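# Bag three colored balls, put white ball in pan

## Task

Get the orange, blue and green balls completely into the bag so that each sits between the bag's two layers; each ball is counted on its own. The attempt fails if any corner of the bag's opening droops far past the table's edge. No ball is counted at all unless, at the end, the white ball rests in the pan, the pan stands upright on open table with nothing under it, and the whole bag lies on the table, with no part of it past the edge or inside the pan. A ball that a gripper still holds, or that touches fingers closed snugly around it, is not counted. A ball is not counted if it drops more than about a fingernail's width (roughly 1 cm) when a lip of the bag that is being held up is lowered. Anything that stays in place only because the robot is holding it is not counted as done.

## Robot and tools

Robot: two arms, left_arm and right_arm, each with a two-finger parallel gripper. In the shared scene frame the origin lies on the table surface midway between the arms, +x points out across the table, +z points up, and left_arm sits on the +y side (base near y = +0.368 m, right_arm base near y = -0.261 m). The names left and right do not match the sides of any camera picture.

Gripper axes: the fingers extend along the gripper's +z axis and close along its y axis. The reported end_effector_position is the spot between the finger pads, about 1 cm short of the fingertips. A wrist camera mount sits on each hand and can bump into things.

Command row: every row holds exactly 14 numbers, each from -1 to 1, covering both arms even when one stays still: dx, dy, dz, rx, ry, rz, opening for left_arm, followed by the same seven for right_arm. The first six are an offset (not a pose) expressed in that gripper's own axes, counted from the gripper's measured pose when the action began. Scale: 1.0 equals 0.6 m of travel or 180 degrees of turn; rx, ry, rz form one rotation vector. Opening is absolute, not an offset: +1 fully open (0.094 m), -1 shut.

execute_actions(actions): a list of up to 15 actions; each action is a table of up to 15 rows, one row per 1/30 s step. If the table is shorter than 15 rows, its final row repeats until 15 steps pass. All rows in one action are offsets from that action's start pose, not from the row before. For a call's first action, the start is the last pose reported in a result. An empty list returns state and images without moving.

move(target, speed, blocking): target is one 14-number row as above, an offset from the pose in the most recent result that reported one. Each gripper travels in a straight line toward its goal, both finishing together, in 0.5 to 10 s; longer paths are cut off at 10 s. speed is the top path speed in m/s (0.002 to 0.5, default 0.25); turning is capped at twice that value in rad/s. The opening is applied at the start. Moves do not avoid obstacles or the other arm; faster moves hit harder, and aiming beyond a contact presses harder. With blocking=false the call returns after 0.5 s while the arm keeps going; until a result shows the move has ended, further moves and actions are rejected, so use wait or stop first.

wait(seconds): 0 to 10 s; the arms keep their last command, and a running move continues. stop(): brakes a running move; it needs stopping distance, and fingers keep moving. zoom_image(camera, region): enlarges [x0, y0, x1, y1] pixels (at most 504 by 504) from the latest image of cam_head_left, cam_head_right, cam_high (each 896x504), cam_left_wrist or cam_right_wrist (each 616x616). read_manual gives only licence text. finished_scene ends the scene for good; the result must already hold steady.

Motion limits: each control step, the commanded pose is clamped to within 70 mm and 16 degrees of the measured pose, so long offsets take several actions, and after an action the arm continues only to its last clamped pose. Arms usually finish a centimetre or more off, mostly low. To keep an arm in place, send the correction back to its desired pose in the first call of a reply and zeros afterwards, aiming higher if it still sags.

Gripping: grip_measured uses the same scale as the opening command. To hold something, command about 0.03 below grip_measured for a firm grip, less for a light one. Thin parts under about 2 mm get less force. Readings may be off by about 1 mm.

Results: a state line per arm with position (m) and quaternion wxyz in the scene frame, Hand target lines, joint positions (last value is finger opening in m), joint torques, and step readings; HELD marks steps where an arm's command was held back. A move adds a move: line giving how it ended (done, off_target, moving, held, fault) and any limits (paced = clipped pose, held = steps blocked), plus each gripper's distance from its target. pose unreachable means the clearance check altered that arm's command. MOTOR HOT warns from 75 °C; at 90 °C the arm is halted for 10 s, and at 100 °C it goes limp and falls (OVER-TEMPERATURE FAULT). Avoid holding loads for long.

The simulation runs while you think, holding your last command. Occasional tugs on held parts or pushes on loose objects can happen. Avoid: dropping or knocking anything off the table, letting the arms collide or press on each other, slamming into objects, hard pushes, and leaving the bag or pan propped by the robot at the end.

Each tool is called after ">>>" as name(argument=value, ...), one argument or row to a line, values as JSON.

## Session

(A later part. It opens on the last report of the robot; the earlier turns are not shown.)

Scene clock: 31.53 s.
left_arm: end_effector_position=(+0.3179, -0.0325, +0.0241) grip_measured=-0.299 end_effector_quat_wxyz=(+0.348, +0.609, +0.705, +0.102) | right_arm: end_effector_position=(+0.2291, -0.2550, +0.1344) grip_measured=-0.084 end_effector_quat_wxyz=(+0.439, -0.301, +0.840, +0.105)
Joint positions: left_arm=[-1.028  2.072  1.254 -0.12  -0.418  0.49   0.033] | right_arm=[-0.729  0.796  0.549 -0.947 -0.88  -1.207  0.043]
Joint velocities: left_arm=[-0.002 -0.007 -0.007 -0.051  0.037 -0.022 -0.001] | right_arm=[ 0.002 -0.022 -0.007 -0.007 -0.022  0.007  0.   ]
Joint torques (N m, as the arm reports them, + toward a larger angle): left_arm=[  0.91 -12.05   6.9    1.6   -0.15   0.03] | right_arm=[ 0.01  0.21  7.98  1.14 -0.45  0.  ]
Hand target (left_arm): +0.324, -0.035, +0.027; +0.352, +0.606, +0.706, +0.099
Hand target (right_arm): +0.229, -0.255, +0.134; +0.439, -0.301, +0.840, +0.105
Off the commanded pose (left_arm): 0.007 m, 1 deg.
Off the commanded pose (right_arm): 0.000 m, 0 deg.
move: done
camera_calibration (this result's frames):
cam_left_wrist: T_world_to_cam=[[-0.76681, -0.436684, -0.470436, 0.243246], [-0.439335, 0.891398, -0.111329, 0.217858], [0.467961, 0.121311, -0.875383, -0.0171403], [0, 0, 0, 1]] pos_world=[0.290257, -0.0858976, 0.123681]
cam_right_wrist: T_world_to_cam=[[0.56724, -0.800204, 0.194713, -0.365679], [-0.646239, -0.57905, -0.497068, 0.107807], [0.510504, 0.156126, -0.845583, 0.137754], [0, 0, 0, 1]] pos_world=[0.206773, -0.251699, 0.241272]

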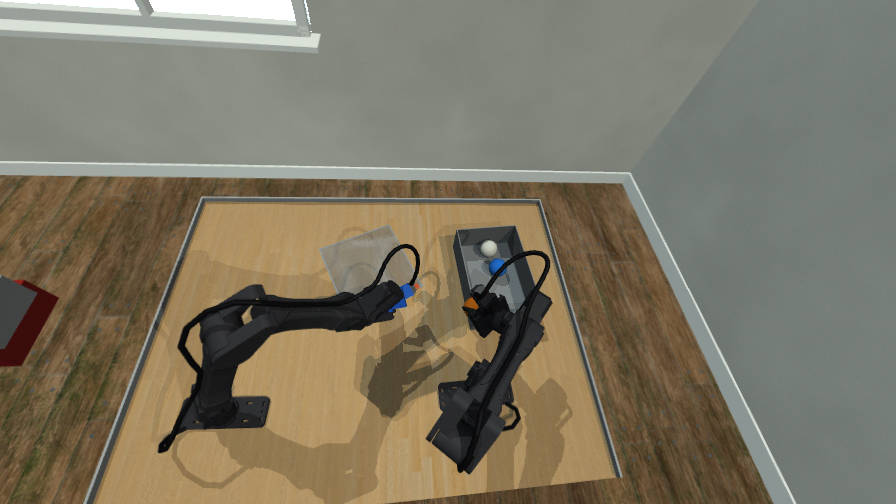

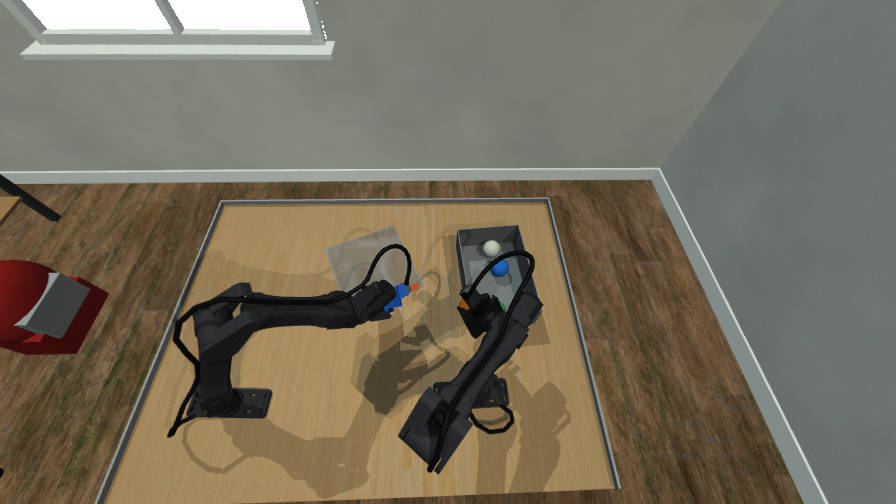

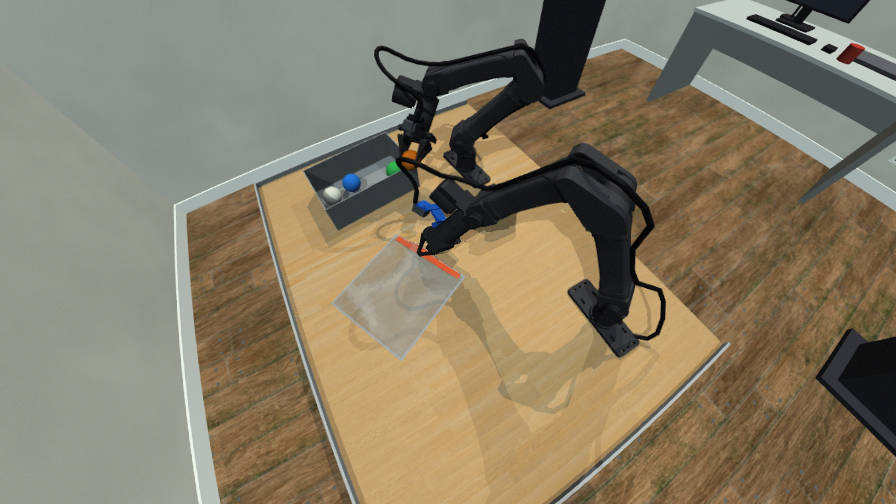

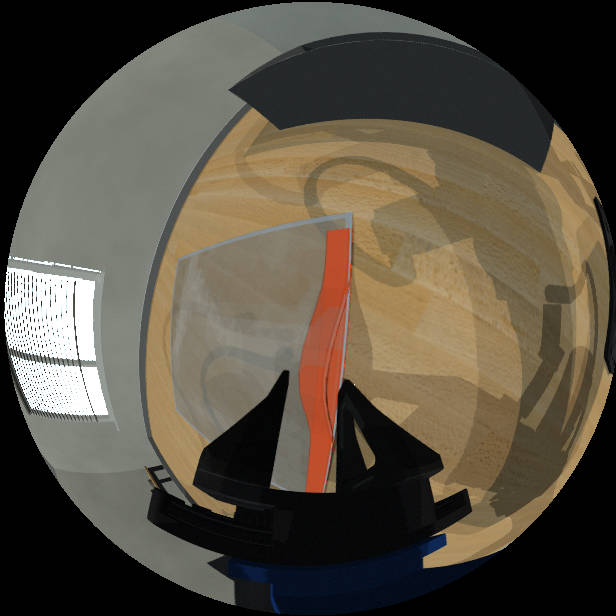

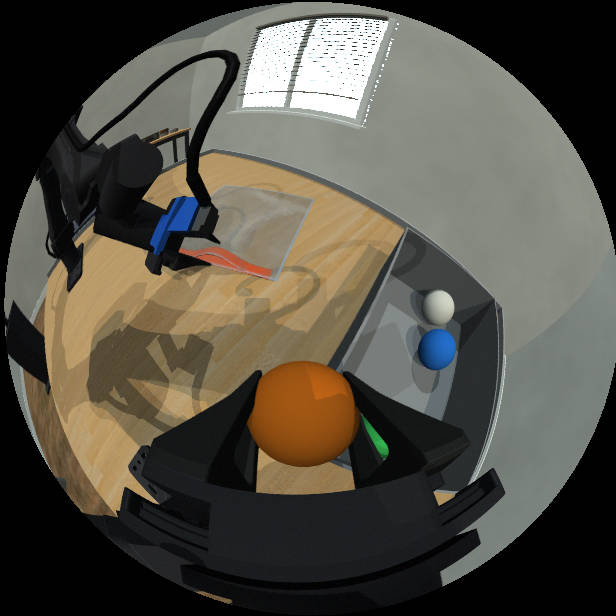

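>>> move(
  target=[-0.015,0.012,-0.033,0,0,0,-0.3, 0,0,0,0,0,0,-0.115],
  speed=0.03,
)

>>> zoom_image(
  camera="cam_right_wrist",
  region=[120, 220, 280, 320],
)

Scene clock: 33.10 s.
left_arm: end_effector_position=(+0.3100, -0.0265, +0.0282) grip_measured=-0.299 end_effector_quat_wxyz=(+0.333, +0.617, +0.705, +0.105) | right_arm: end_effector_position=(+0.2291, -0.2550, +0.1344) grip_measured=-0.084 end_effector_quat_wxyz=(+0.439, -0.301, +0.840, +0.105)
Joint positions: left_arm=[-1.036  2.046  1.254 -0.183 -0.418  0.486  0.033] | right_arm=[-0.729  0.796  0.549 -0.947 -0.88  -1.207  0.043]
Joint velocities: left_arm=[ 0.017  0.002  0.017 -0.037  0.037  0.007  0.   ] | right_arm=[-0.012 -0.002  0.007 -0.037 -0.051  0.007 -0.001]
Joint torques (N m, as the arm reports them, + toward a larger angle): left_arm=[ -0.73 -14.28   7.37   1.35  -0.35  -0.09] | right_arm=[ 0.03  0.22  8.    1.13 -0.45  0.01]
Hand target (left_arm): +0.311, -0.034, +0.046; +0.348, +0.609, +0.705, +0.101
Hand target (right_arm): +0.229, -0.255, +0.134; +0.439, -0.301, +0.840, +0.105
Off the commanded pose (left_arm): 0.019 m, 2 deg.
Off the commanded pose (right_arm): 0.000 m, 0 deg.
move: off_target (left_arm)
camera_calibration (this result's frames):
cam_left_wrist: T_world_to_cam=[[-0.777663, -0.418999, -0.468699, 0.245507], [-0.436637, 0.89635, -0.0768371, 0.207853], [0.452314, 0.144898, -0.88001, -0.00499754], [0, 0, 0, 1]] pos_world=[0.283939, -0.0827171, 0.126642]
cam_right_wrist: T_world_to_cam=[[0.56724, -0.800204, 0.194713, -0.365679], [-0.646239, -0.57905, -0.497068, 0.107807], [0.510504, 0.156126, -0.845583, 0.137754], [0, 0, 0, 1]] pos_world=[0.206773, -0.251699, 0.241272]

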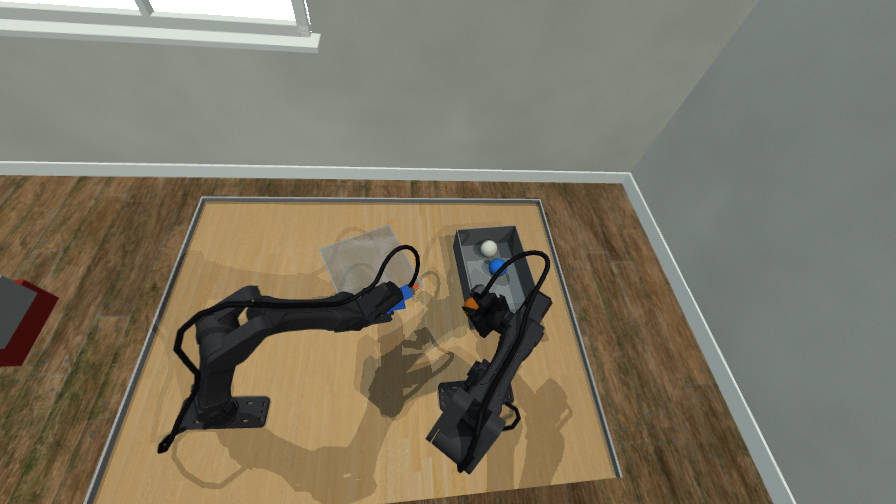

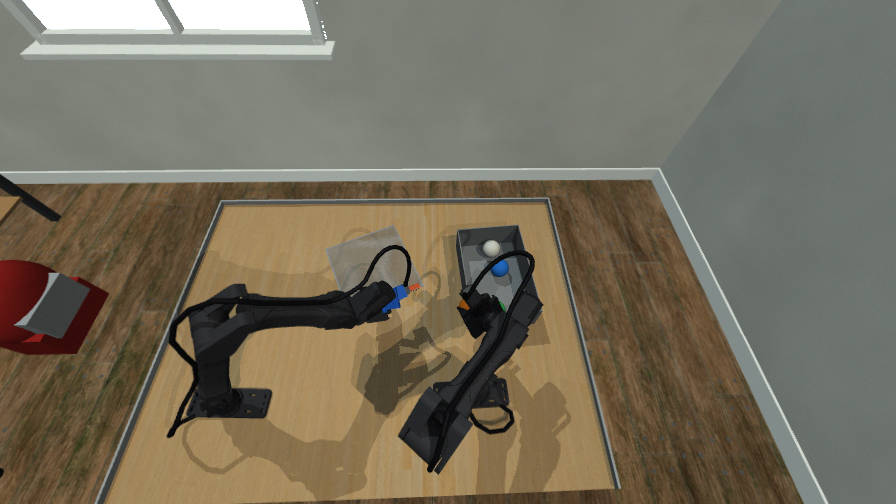

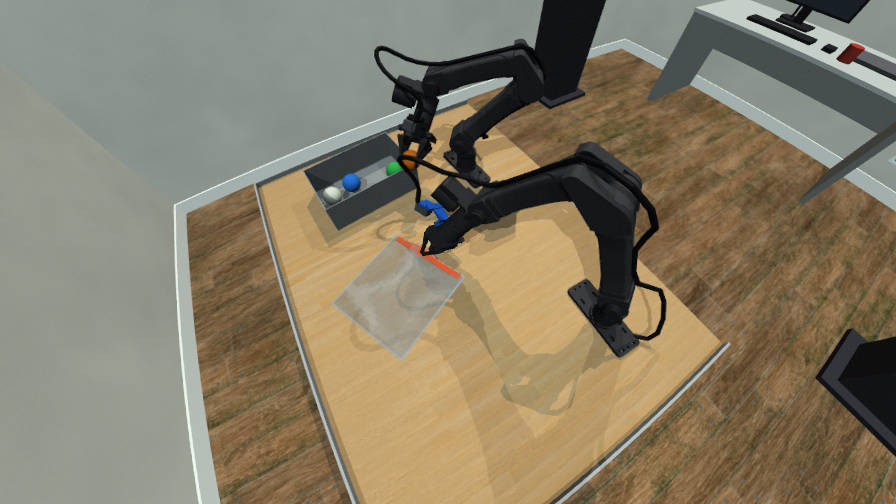

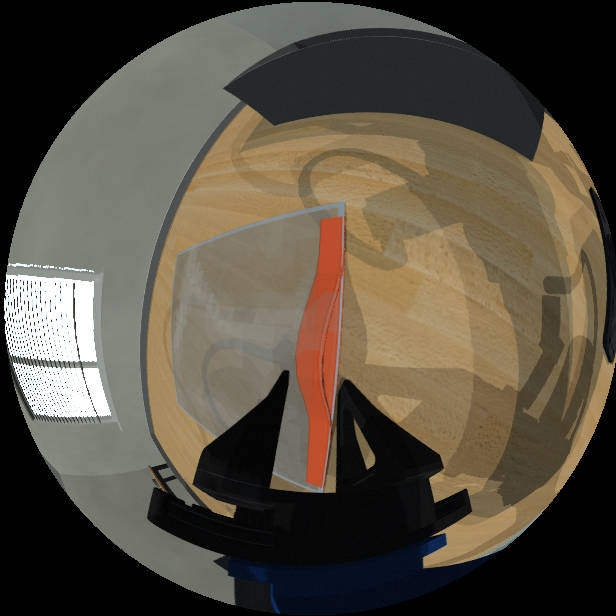

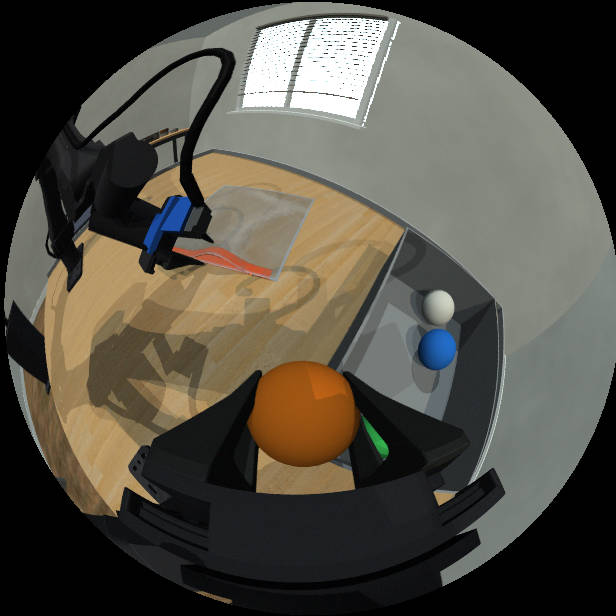

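Region (120, 220, 280, 320) of cam_right_wrist's 616x616 image, scaled by 3.150, with more detail than that image has; it fills the top 315 rows of this view, and the rest is white.

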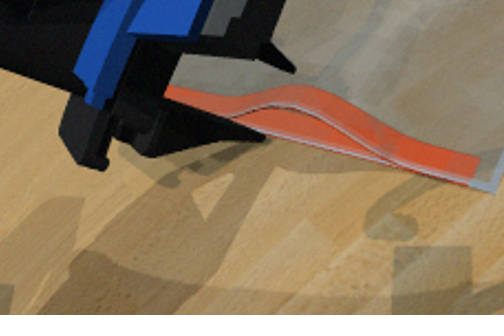

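>>> move(
  target=[-0.024,0.039,0.006,0,0,0,-0.3, 0,0,0,0,0,0,-0.115],
  speed=0.03,
)

>>> zoom_image(
  camera="cam_right_wrist",
  region=[120, 220, 280, 320],
)

>>> zoom_image(
  camera="cam_left_wrist",
  region=[230, 280, 400, 450],
)

Scene clock: 34.77 s.
left_arm: end_effector_position=(+0.3261, -0.0342, +0.0403) grip_measured=-0.299 end_effector_quat_wxyz=(+0.334, +0.618, +0.703, +0.106) | right_arm: end_effector_position=(+0.2291, -0.2550, +0.1344) grip_measured=-0.084 end_effector_quat_wxyz=(+0.439, -0.301, +0.840, +0.105)
Joint positions: left_arm=[-1.01   2.068  1.34  -0.234 -0.404  0.515  0.033] | right_arm=[-0.729  0.796  0.549 -0.947 -0.88  -1.207  0.043]
Joint velocities: left_arm=[ 0.012 -0.002  0.032 -0.081  0.037  0.007 -0.001] | right_arm=[ 0.002 -0.017  0.007 -0.051  0.007 -0.007  0.001]
Joint torques (N m, as the arm reports them, + toward a larger angle): left_arm=[  0.67 -12.04   7.65   1.39  -0.21   0.04] | right_arm=[ 0.01  0.25  8.03  1.13 -0.45  0.01]
Hand target (left_arm): +0.331, -0.036, +0.043; +0.333, +0.617, +0.705, +0.105
Hand target (right_arm): +0.229, -0.255, +0.134; +0.439, -0.301, +0.840, +0.105
Off the commanded pose (left_arm): 0.006 m, 0 deg.
Off the commanded pose (right_arm): 0.000 m, 0 deg.
move: done
camera_calibration (this result's frames):
cam_left_wrist: T_world_to_cam=[[-0.777878, -0.415288, -0.471637, 0.26084], [-0.432364, 0.898328, -0.0778955, 0.221423], [0.456034, 0.143326, -0.878346, -0.00185638], [0, 0, 0, 1]] pos_world=[0.299484, -0.0903208, 0.138639]
cam_right_wrist: T_world_to_cam=[[0.56724, -0.800204, 0.194713, -0.365679], [-0.646239, -0.57905, -0.497068, 0.107807], [0.510504, 0.156126, -0.845583, 0.137754], [0, 0, 0, 1]] pos_world=[0.206773, -0.251699, 0.241272]

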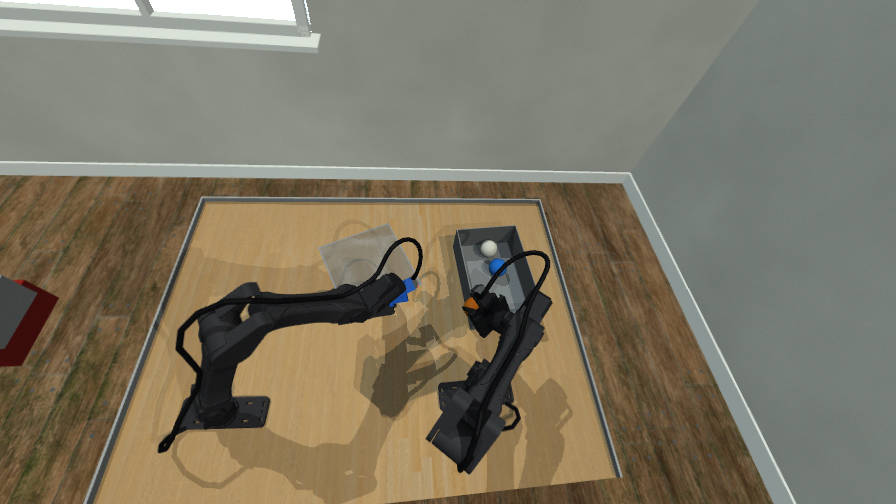

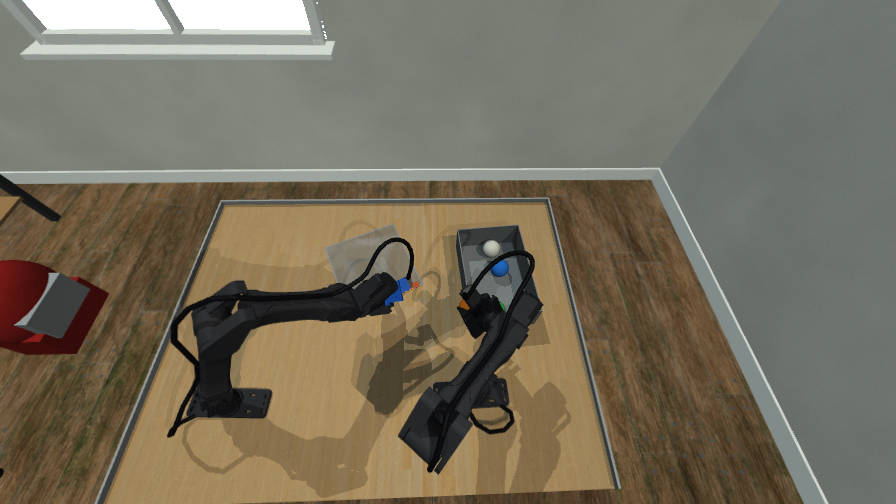

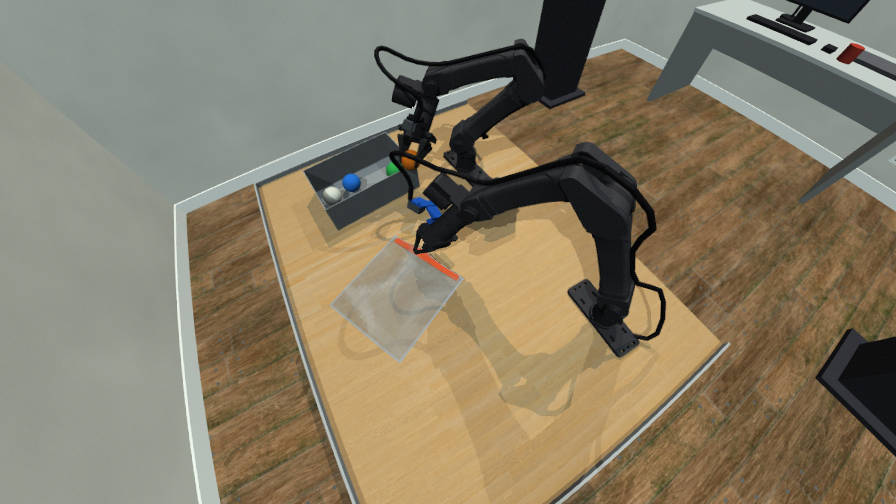

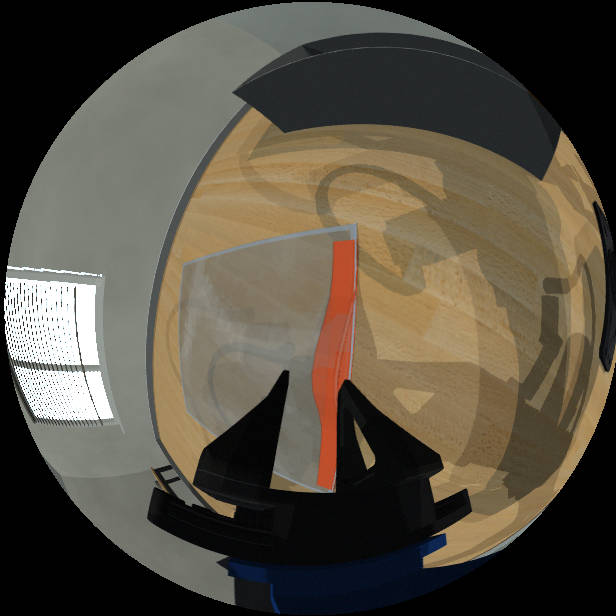

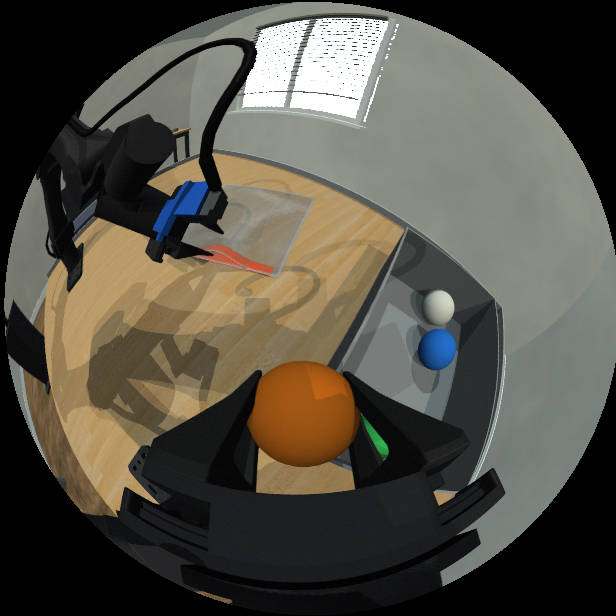

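Region (120, 220, 280, 320) of cam_right_wrist's 616x616 image, scaled by 3.150, with more detail than that image has; it fills the top 315 rows of this view, and the rest is white.

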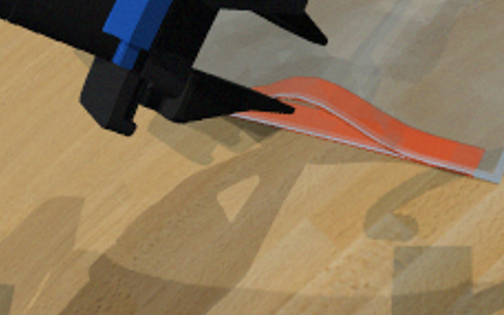

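Region (230, 280, 400, 450) of cam_left_wrist's 616x616 image, scaled by 2.965, with more detail than that image has.

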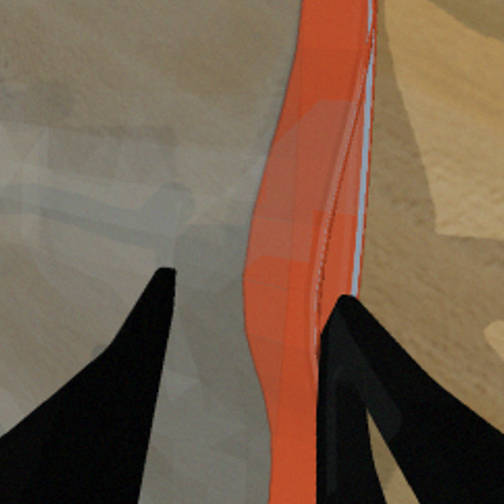

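>>> move(
  target=[0,-0.012,0.012,0,0,0,-0.3, 0,0,0,0,0,0,-0.115],
  speed=0.02,
)

>>> zoom_image(
  camera="cam_right_wrist",
  region=[120, 220, 280, 320],
)

>>> zoom_image(
  camera="cam_left_wrist",
  region=[230, 280, 400, 450],
)

Scene clock: 36.10 s.
left_arm: end_effector_position=(+0.3259, -0.0339, +0.0319) grip_measured=-0.299 end_effector_quat_wxyz=(+0.328, +0.621, +0.704, +0.108) | right_arm: end_effector_position=(+0.2291, -0.2550, +0.1344) grip_measured=-0.084 end_effector_quat_wxyz=(+0.439, -0.301, +0.840, +0.105)
Joint positions: left_arm=[-1.01   2.087  1.34  -0.228 -0.403  0.516  0.033] | right_arm=[-0.729  0.796  0.549 -0.947 -0.88  -1.207  0.043]
Joint velocities: left_arm=[-0.022 -0.007  0.007  0.007 -0.007  0.037 -0.001] | right_arm=[-0.012  0.012 -0.032 -0.095  0.007  0.007  0.   ]
Joint torques (N m, as the arm reports them, + toward a larger angle): left_arm=[ -0.56 -12.33   5.44   1.72  -0.27  -0.08] | right_arm=[ 0.05  0.23  8.    1.13 -0.45  0.01]
Hand target (left_arm): +0.325, -0.037, +0.031; +0.334, +0.618, +0.703, +0.106
Hand target (right_arm): +0.229, -0.255, +0.134; +0.439, -0.301, +0.840, +0.105
Off the commanded pose (left_arm): 0.004 m, 1 deg.
Off the commanded pose (right_arm): 0.000 m, 0 deg.
move: done
camera_calibration (this result's frames):
cam_left_wrist: T_world_to_cam=[[-0.78147, -0.40911, -0.471099, 0.258105], [-0.431936, 0.89958, -0.0647046, 0.21989], [0.450262, 0.15292, -0.879704, -0.00692292], [0, 0, 0, 1]] pos_world=[0.299797, -0.0911571, 0.129731]
cam_right_wrist: T_world_to_cam=[[0.56724, -0.800204, 0.194713, -0.365679], [-0.646239, -0.57905, -0.497068, 0.107807], [0.510504, 0.156126, -0.845583, 0.137754], [0, 0, 0, 1]] pos_world=[0.206773, -0.251699, 0.241272]

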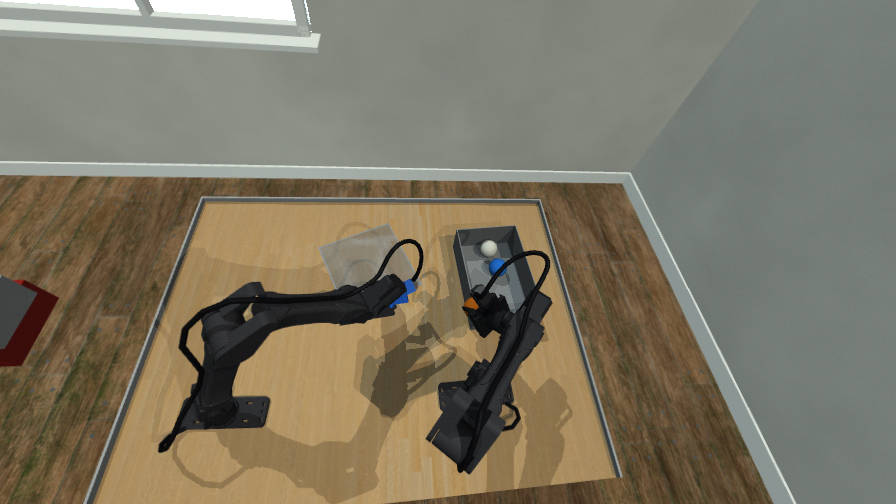

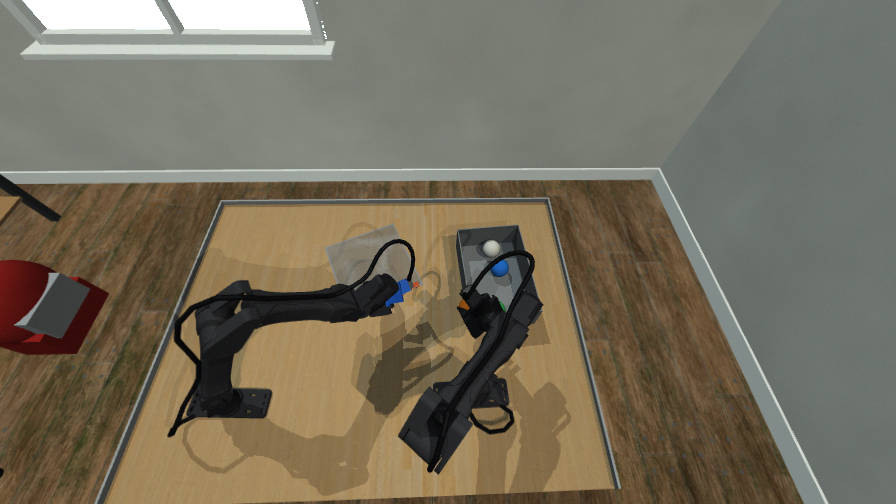

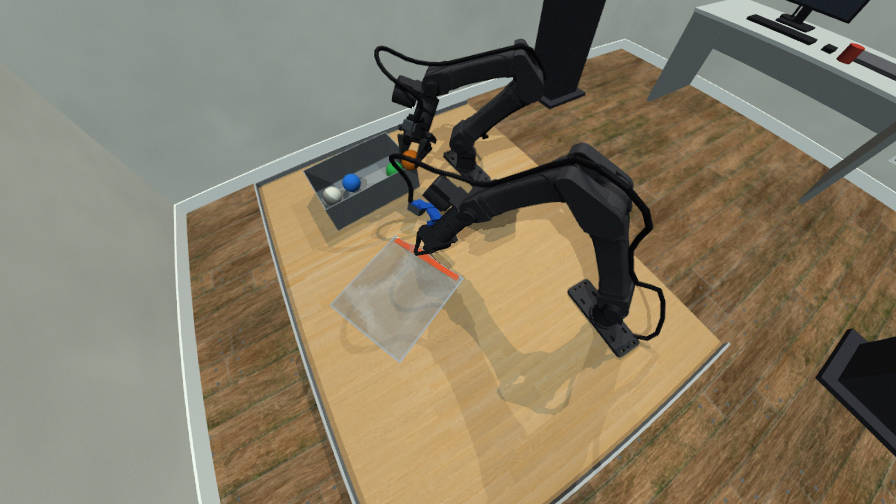

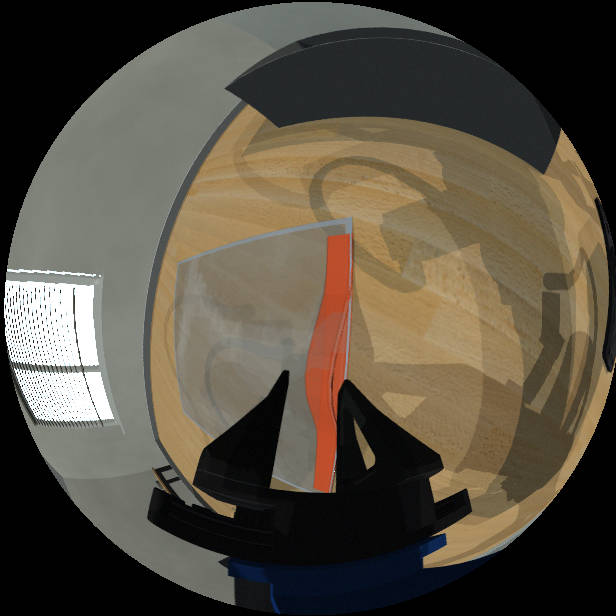

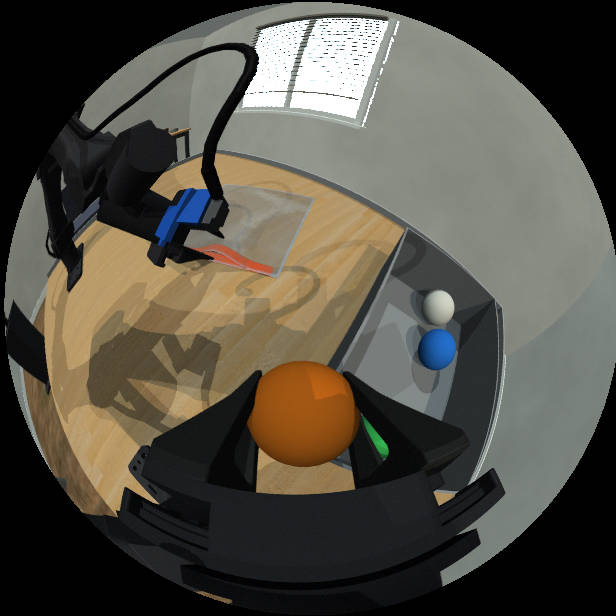

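Region (120, 220, 280, 320) of cam_right_wrist's 616x616 image, scaled by 3.150, with more detail than that image has; it fills the top 315 rows of this view, and the rest is white.

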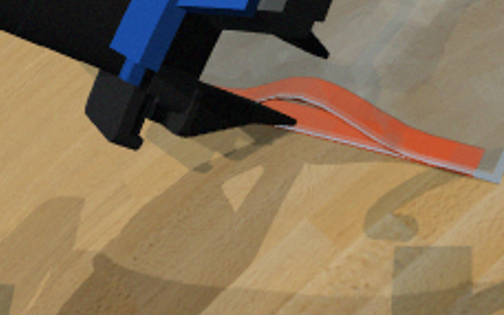

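Region (230, 280, 400, 450) of cam_left_wrist's 616x616 image, scaled by 2.965, with more detail than that image has.

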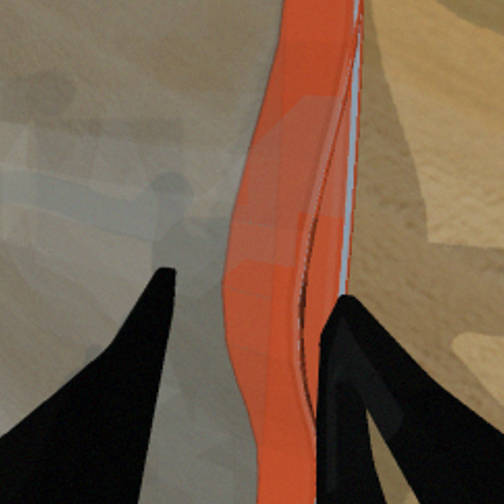

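>>> move(
  target=[0,0.028,0.007,0,0,0,-0.3, 0,0,0,0,0,0,-0.115],
  speed=0.02,
)

>>> zoom_image(
  camera="cam_right_wrist",
  region=[120, 220, 280, 320],
)

>>> zoom_image(
  camera="cam_left_wrist",
  region=[230, 280, 400, 450],
)

Scene clock: 37.50 s.
left_arm: end_effector_position=(+0.3352, -0.0267, +0.0310) grip_measured=-0.299 end_effector_quat_wxyz=(+0.324, +0.625, +0.702, +0.111) | right_arm: end_effector_position=(+0.2291, -0.2550, +0.1344) grip_measured=-0.084 end_effector_quat_wxyz=(+0.439, -0.301, +0.840, +0.105)
Joint positions: left_arm=[-0.982  2.087  1.34  -0.228 -0.388  0.547  0.033] | right_arm=[-0.729  0.796  0.549 -0.947 -0.88  -1.207  0.043]
Joint velocities: left_arm=[ 0.002 -0.007 -0.007 -0.037  0.007  0.007 -0.   ] | right_arm=[-0.002  0.007 -0.012  0.007 -0.007  0.007  0.001]
Joint torques (N m, as the arm reports them, + toward a larger angle): left_arm=[  0.69 -12.35   8.16   1.35  -0.19   0.  ] | right_arm=[ 0.04  0.26  7.99  1.13 -0.44  0.01]
Hand target (left_arm): +0.342, -0.031, +0.039; +0.329, +0.621, +0.703, +0.108
Hand target (right_arm): +0.229, -0.255, +0.134; +0.439, -0.301, +0.840, +0.105
Off the commanded pose (left_arm): 0.011 m, 1 deg.
Off the commanded pose (right_arm): 0.000 m, 0 deg.
move: off_target (left_arm)
camera_calibration (this result's frames):
cam_left_wrist: T_world_to_cam=[[-0.784473, -0.39997, -0.473948, 0.269306], [-0.428493, 0.902047, -0.0520102, 0.215938], [0.448325, 0.162283, -0.879016, -0.0121623], [0, 0, 0, 1]] pos_world=[0.309244, -0.0850987, 0.128177]
cam_right_wrist: T_world_to_cam=[[0.56724, -0.800204, 0.194713, -0.365679], [-0.646239, -0.57905, -0.497068, 0.107807], [0.510504, 0.156126, -0.845583, 0.137754], [0, 0, 0, 1]] pos_world=[0.206773, -0.251699, 0.241272]

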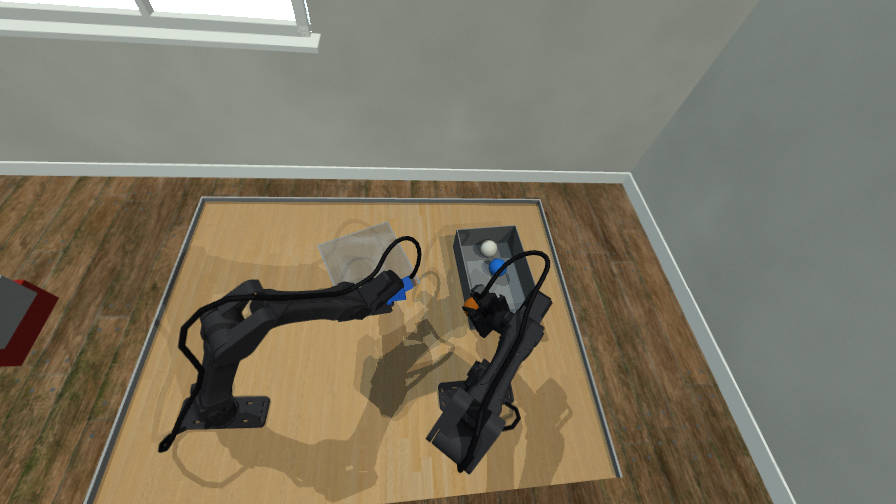

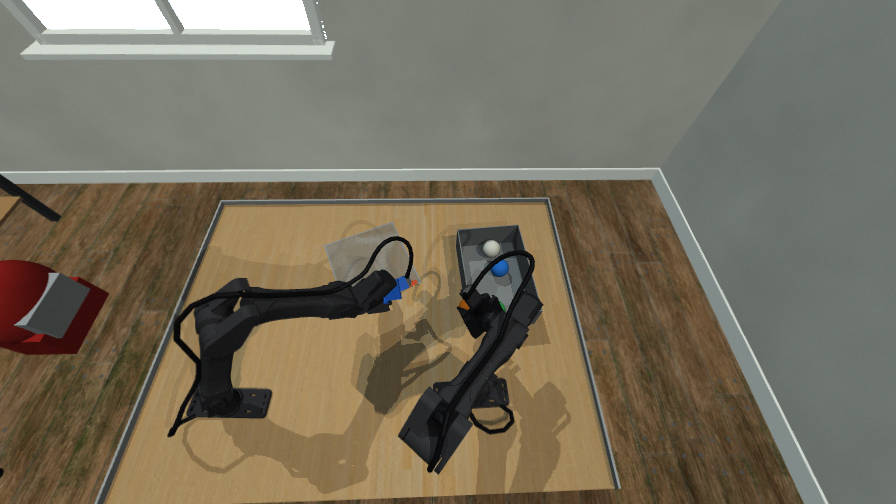

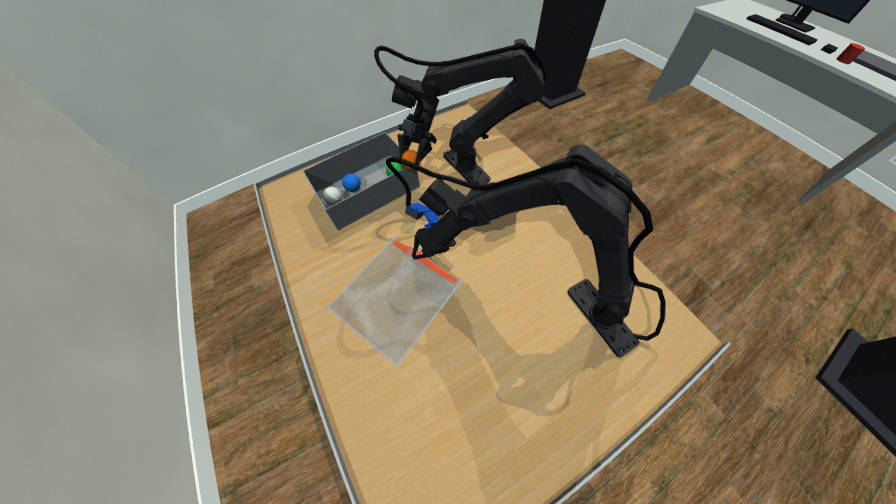

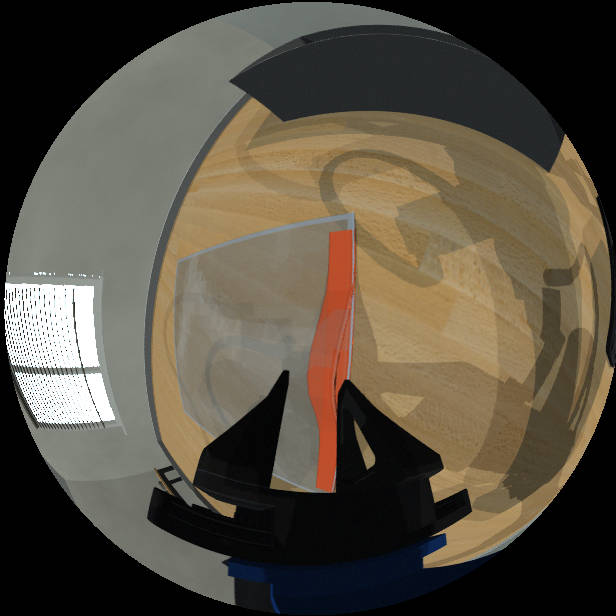

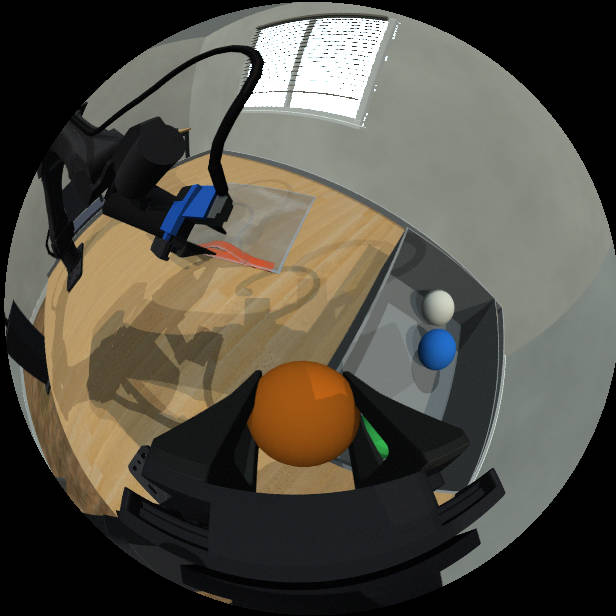

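Region (120, 220, 280, 320) of cam_right_wrist's 616x616 image, scaled by 3.150, with more detail than that image has; it fills the top 315 rows of this view, and the rest is white.

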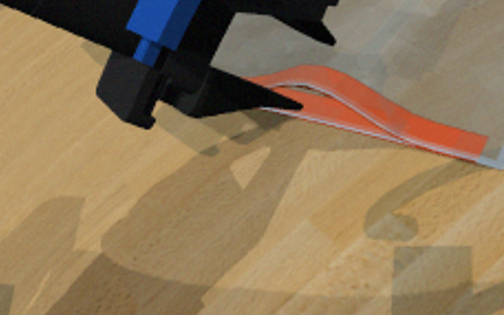

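Region (230, 280, 400, 450) of cam_left_wrist's 616x616 image, scaled by 2.965, with more detail than that image has.

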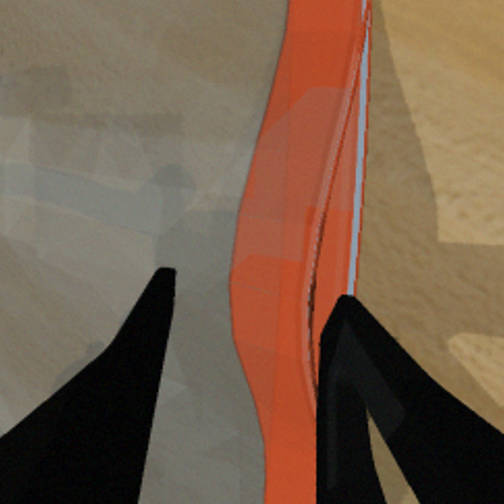

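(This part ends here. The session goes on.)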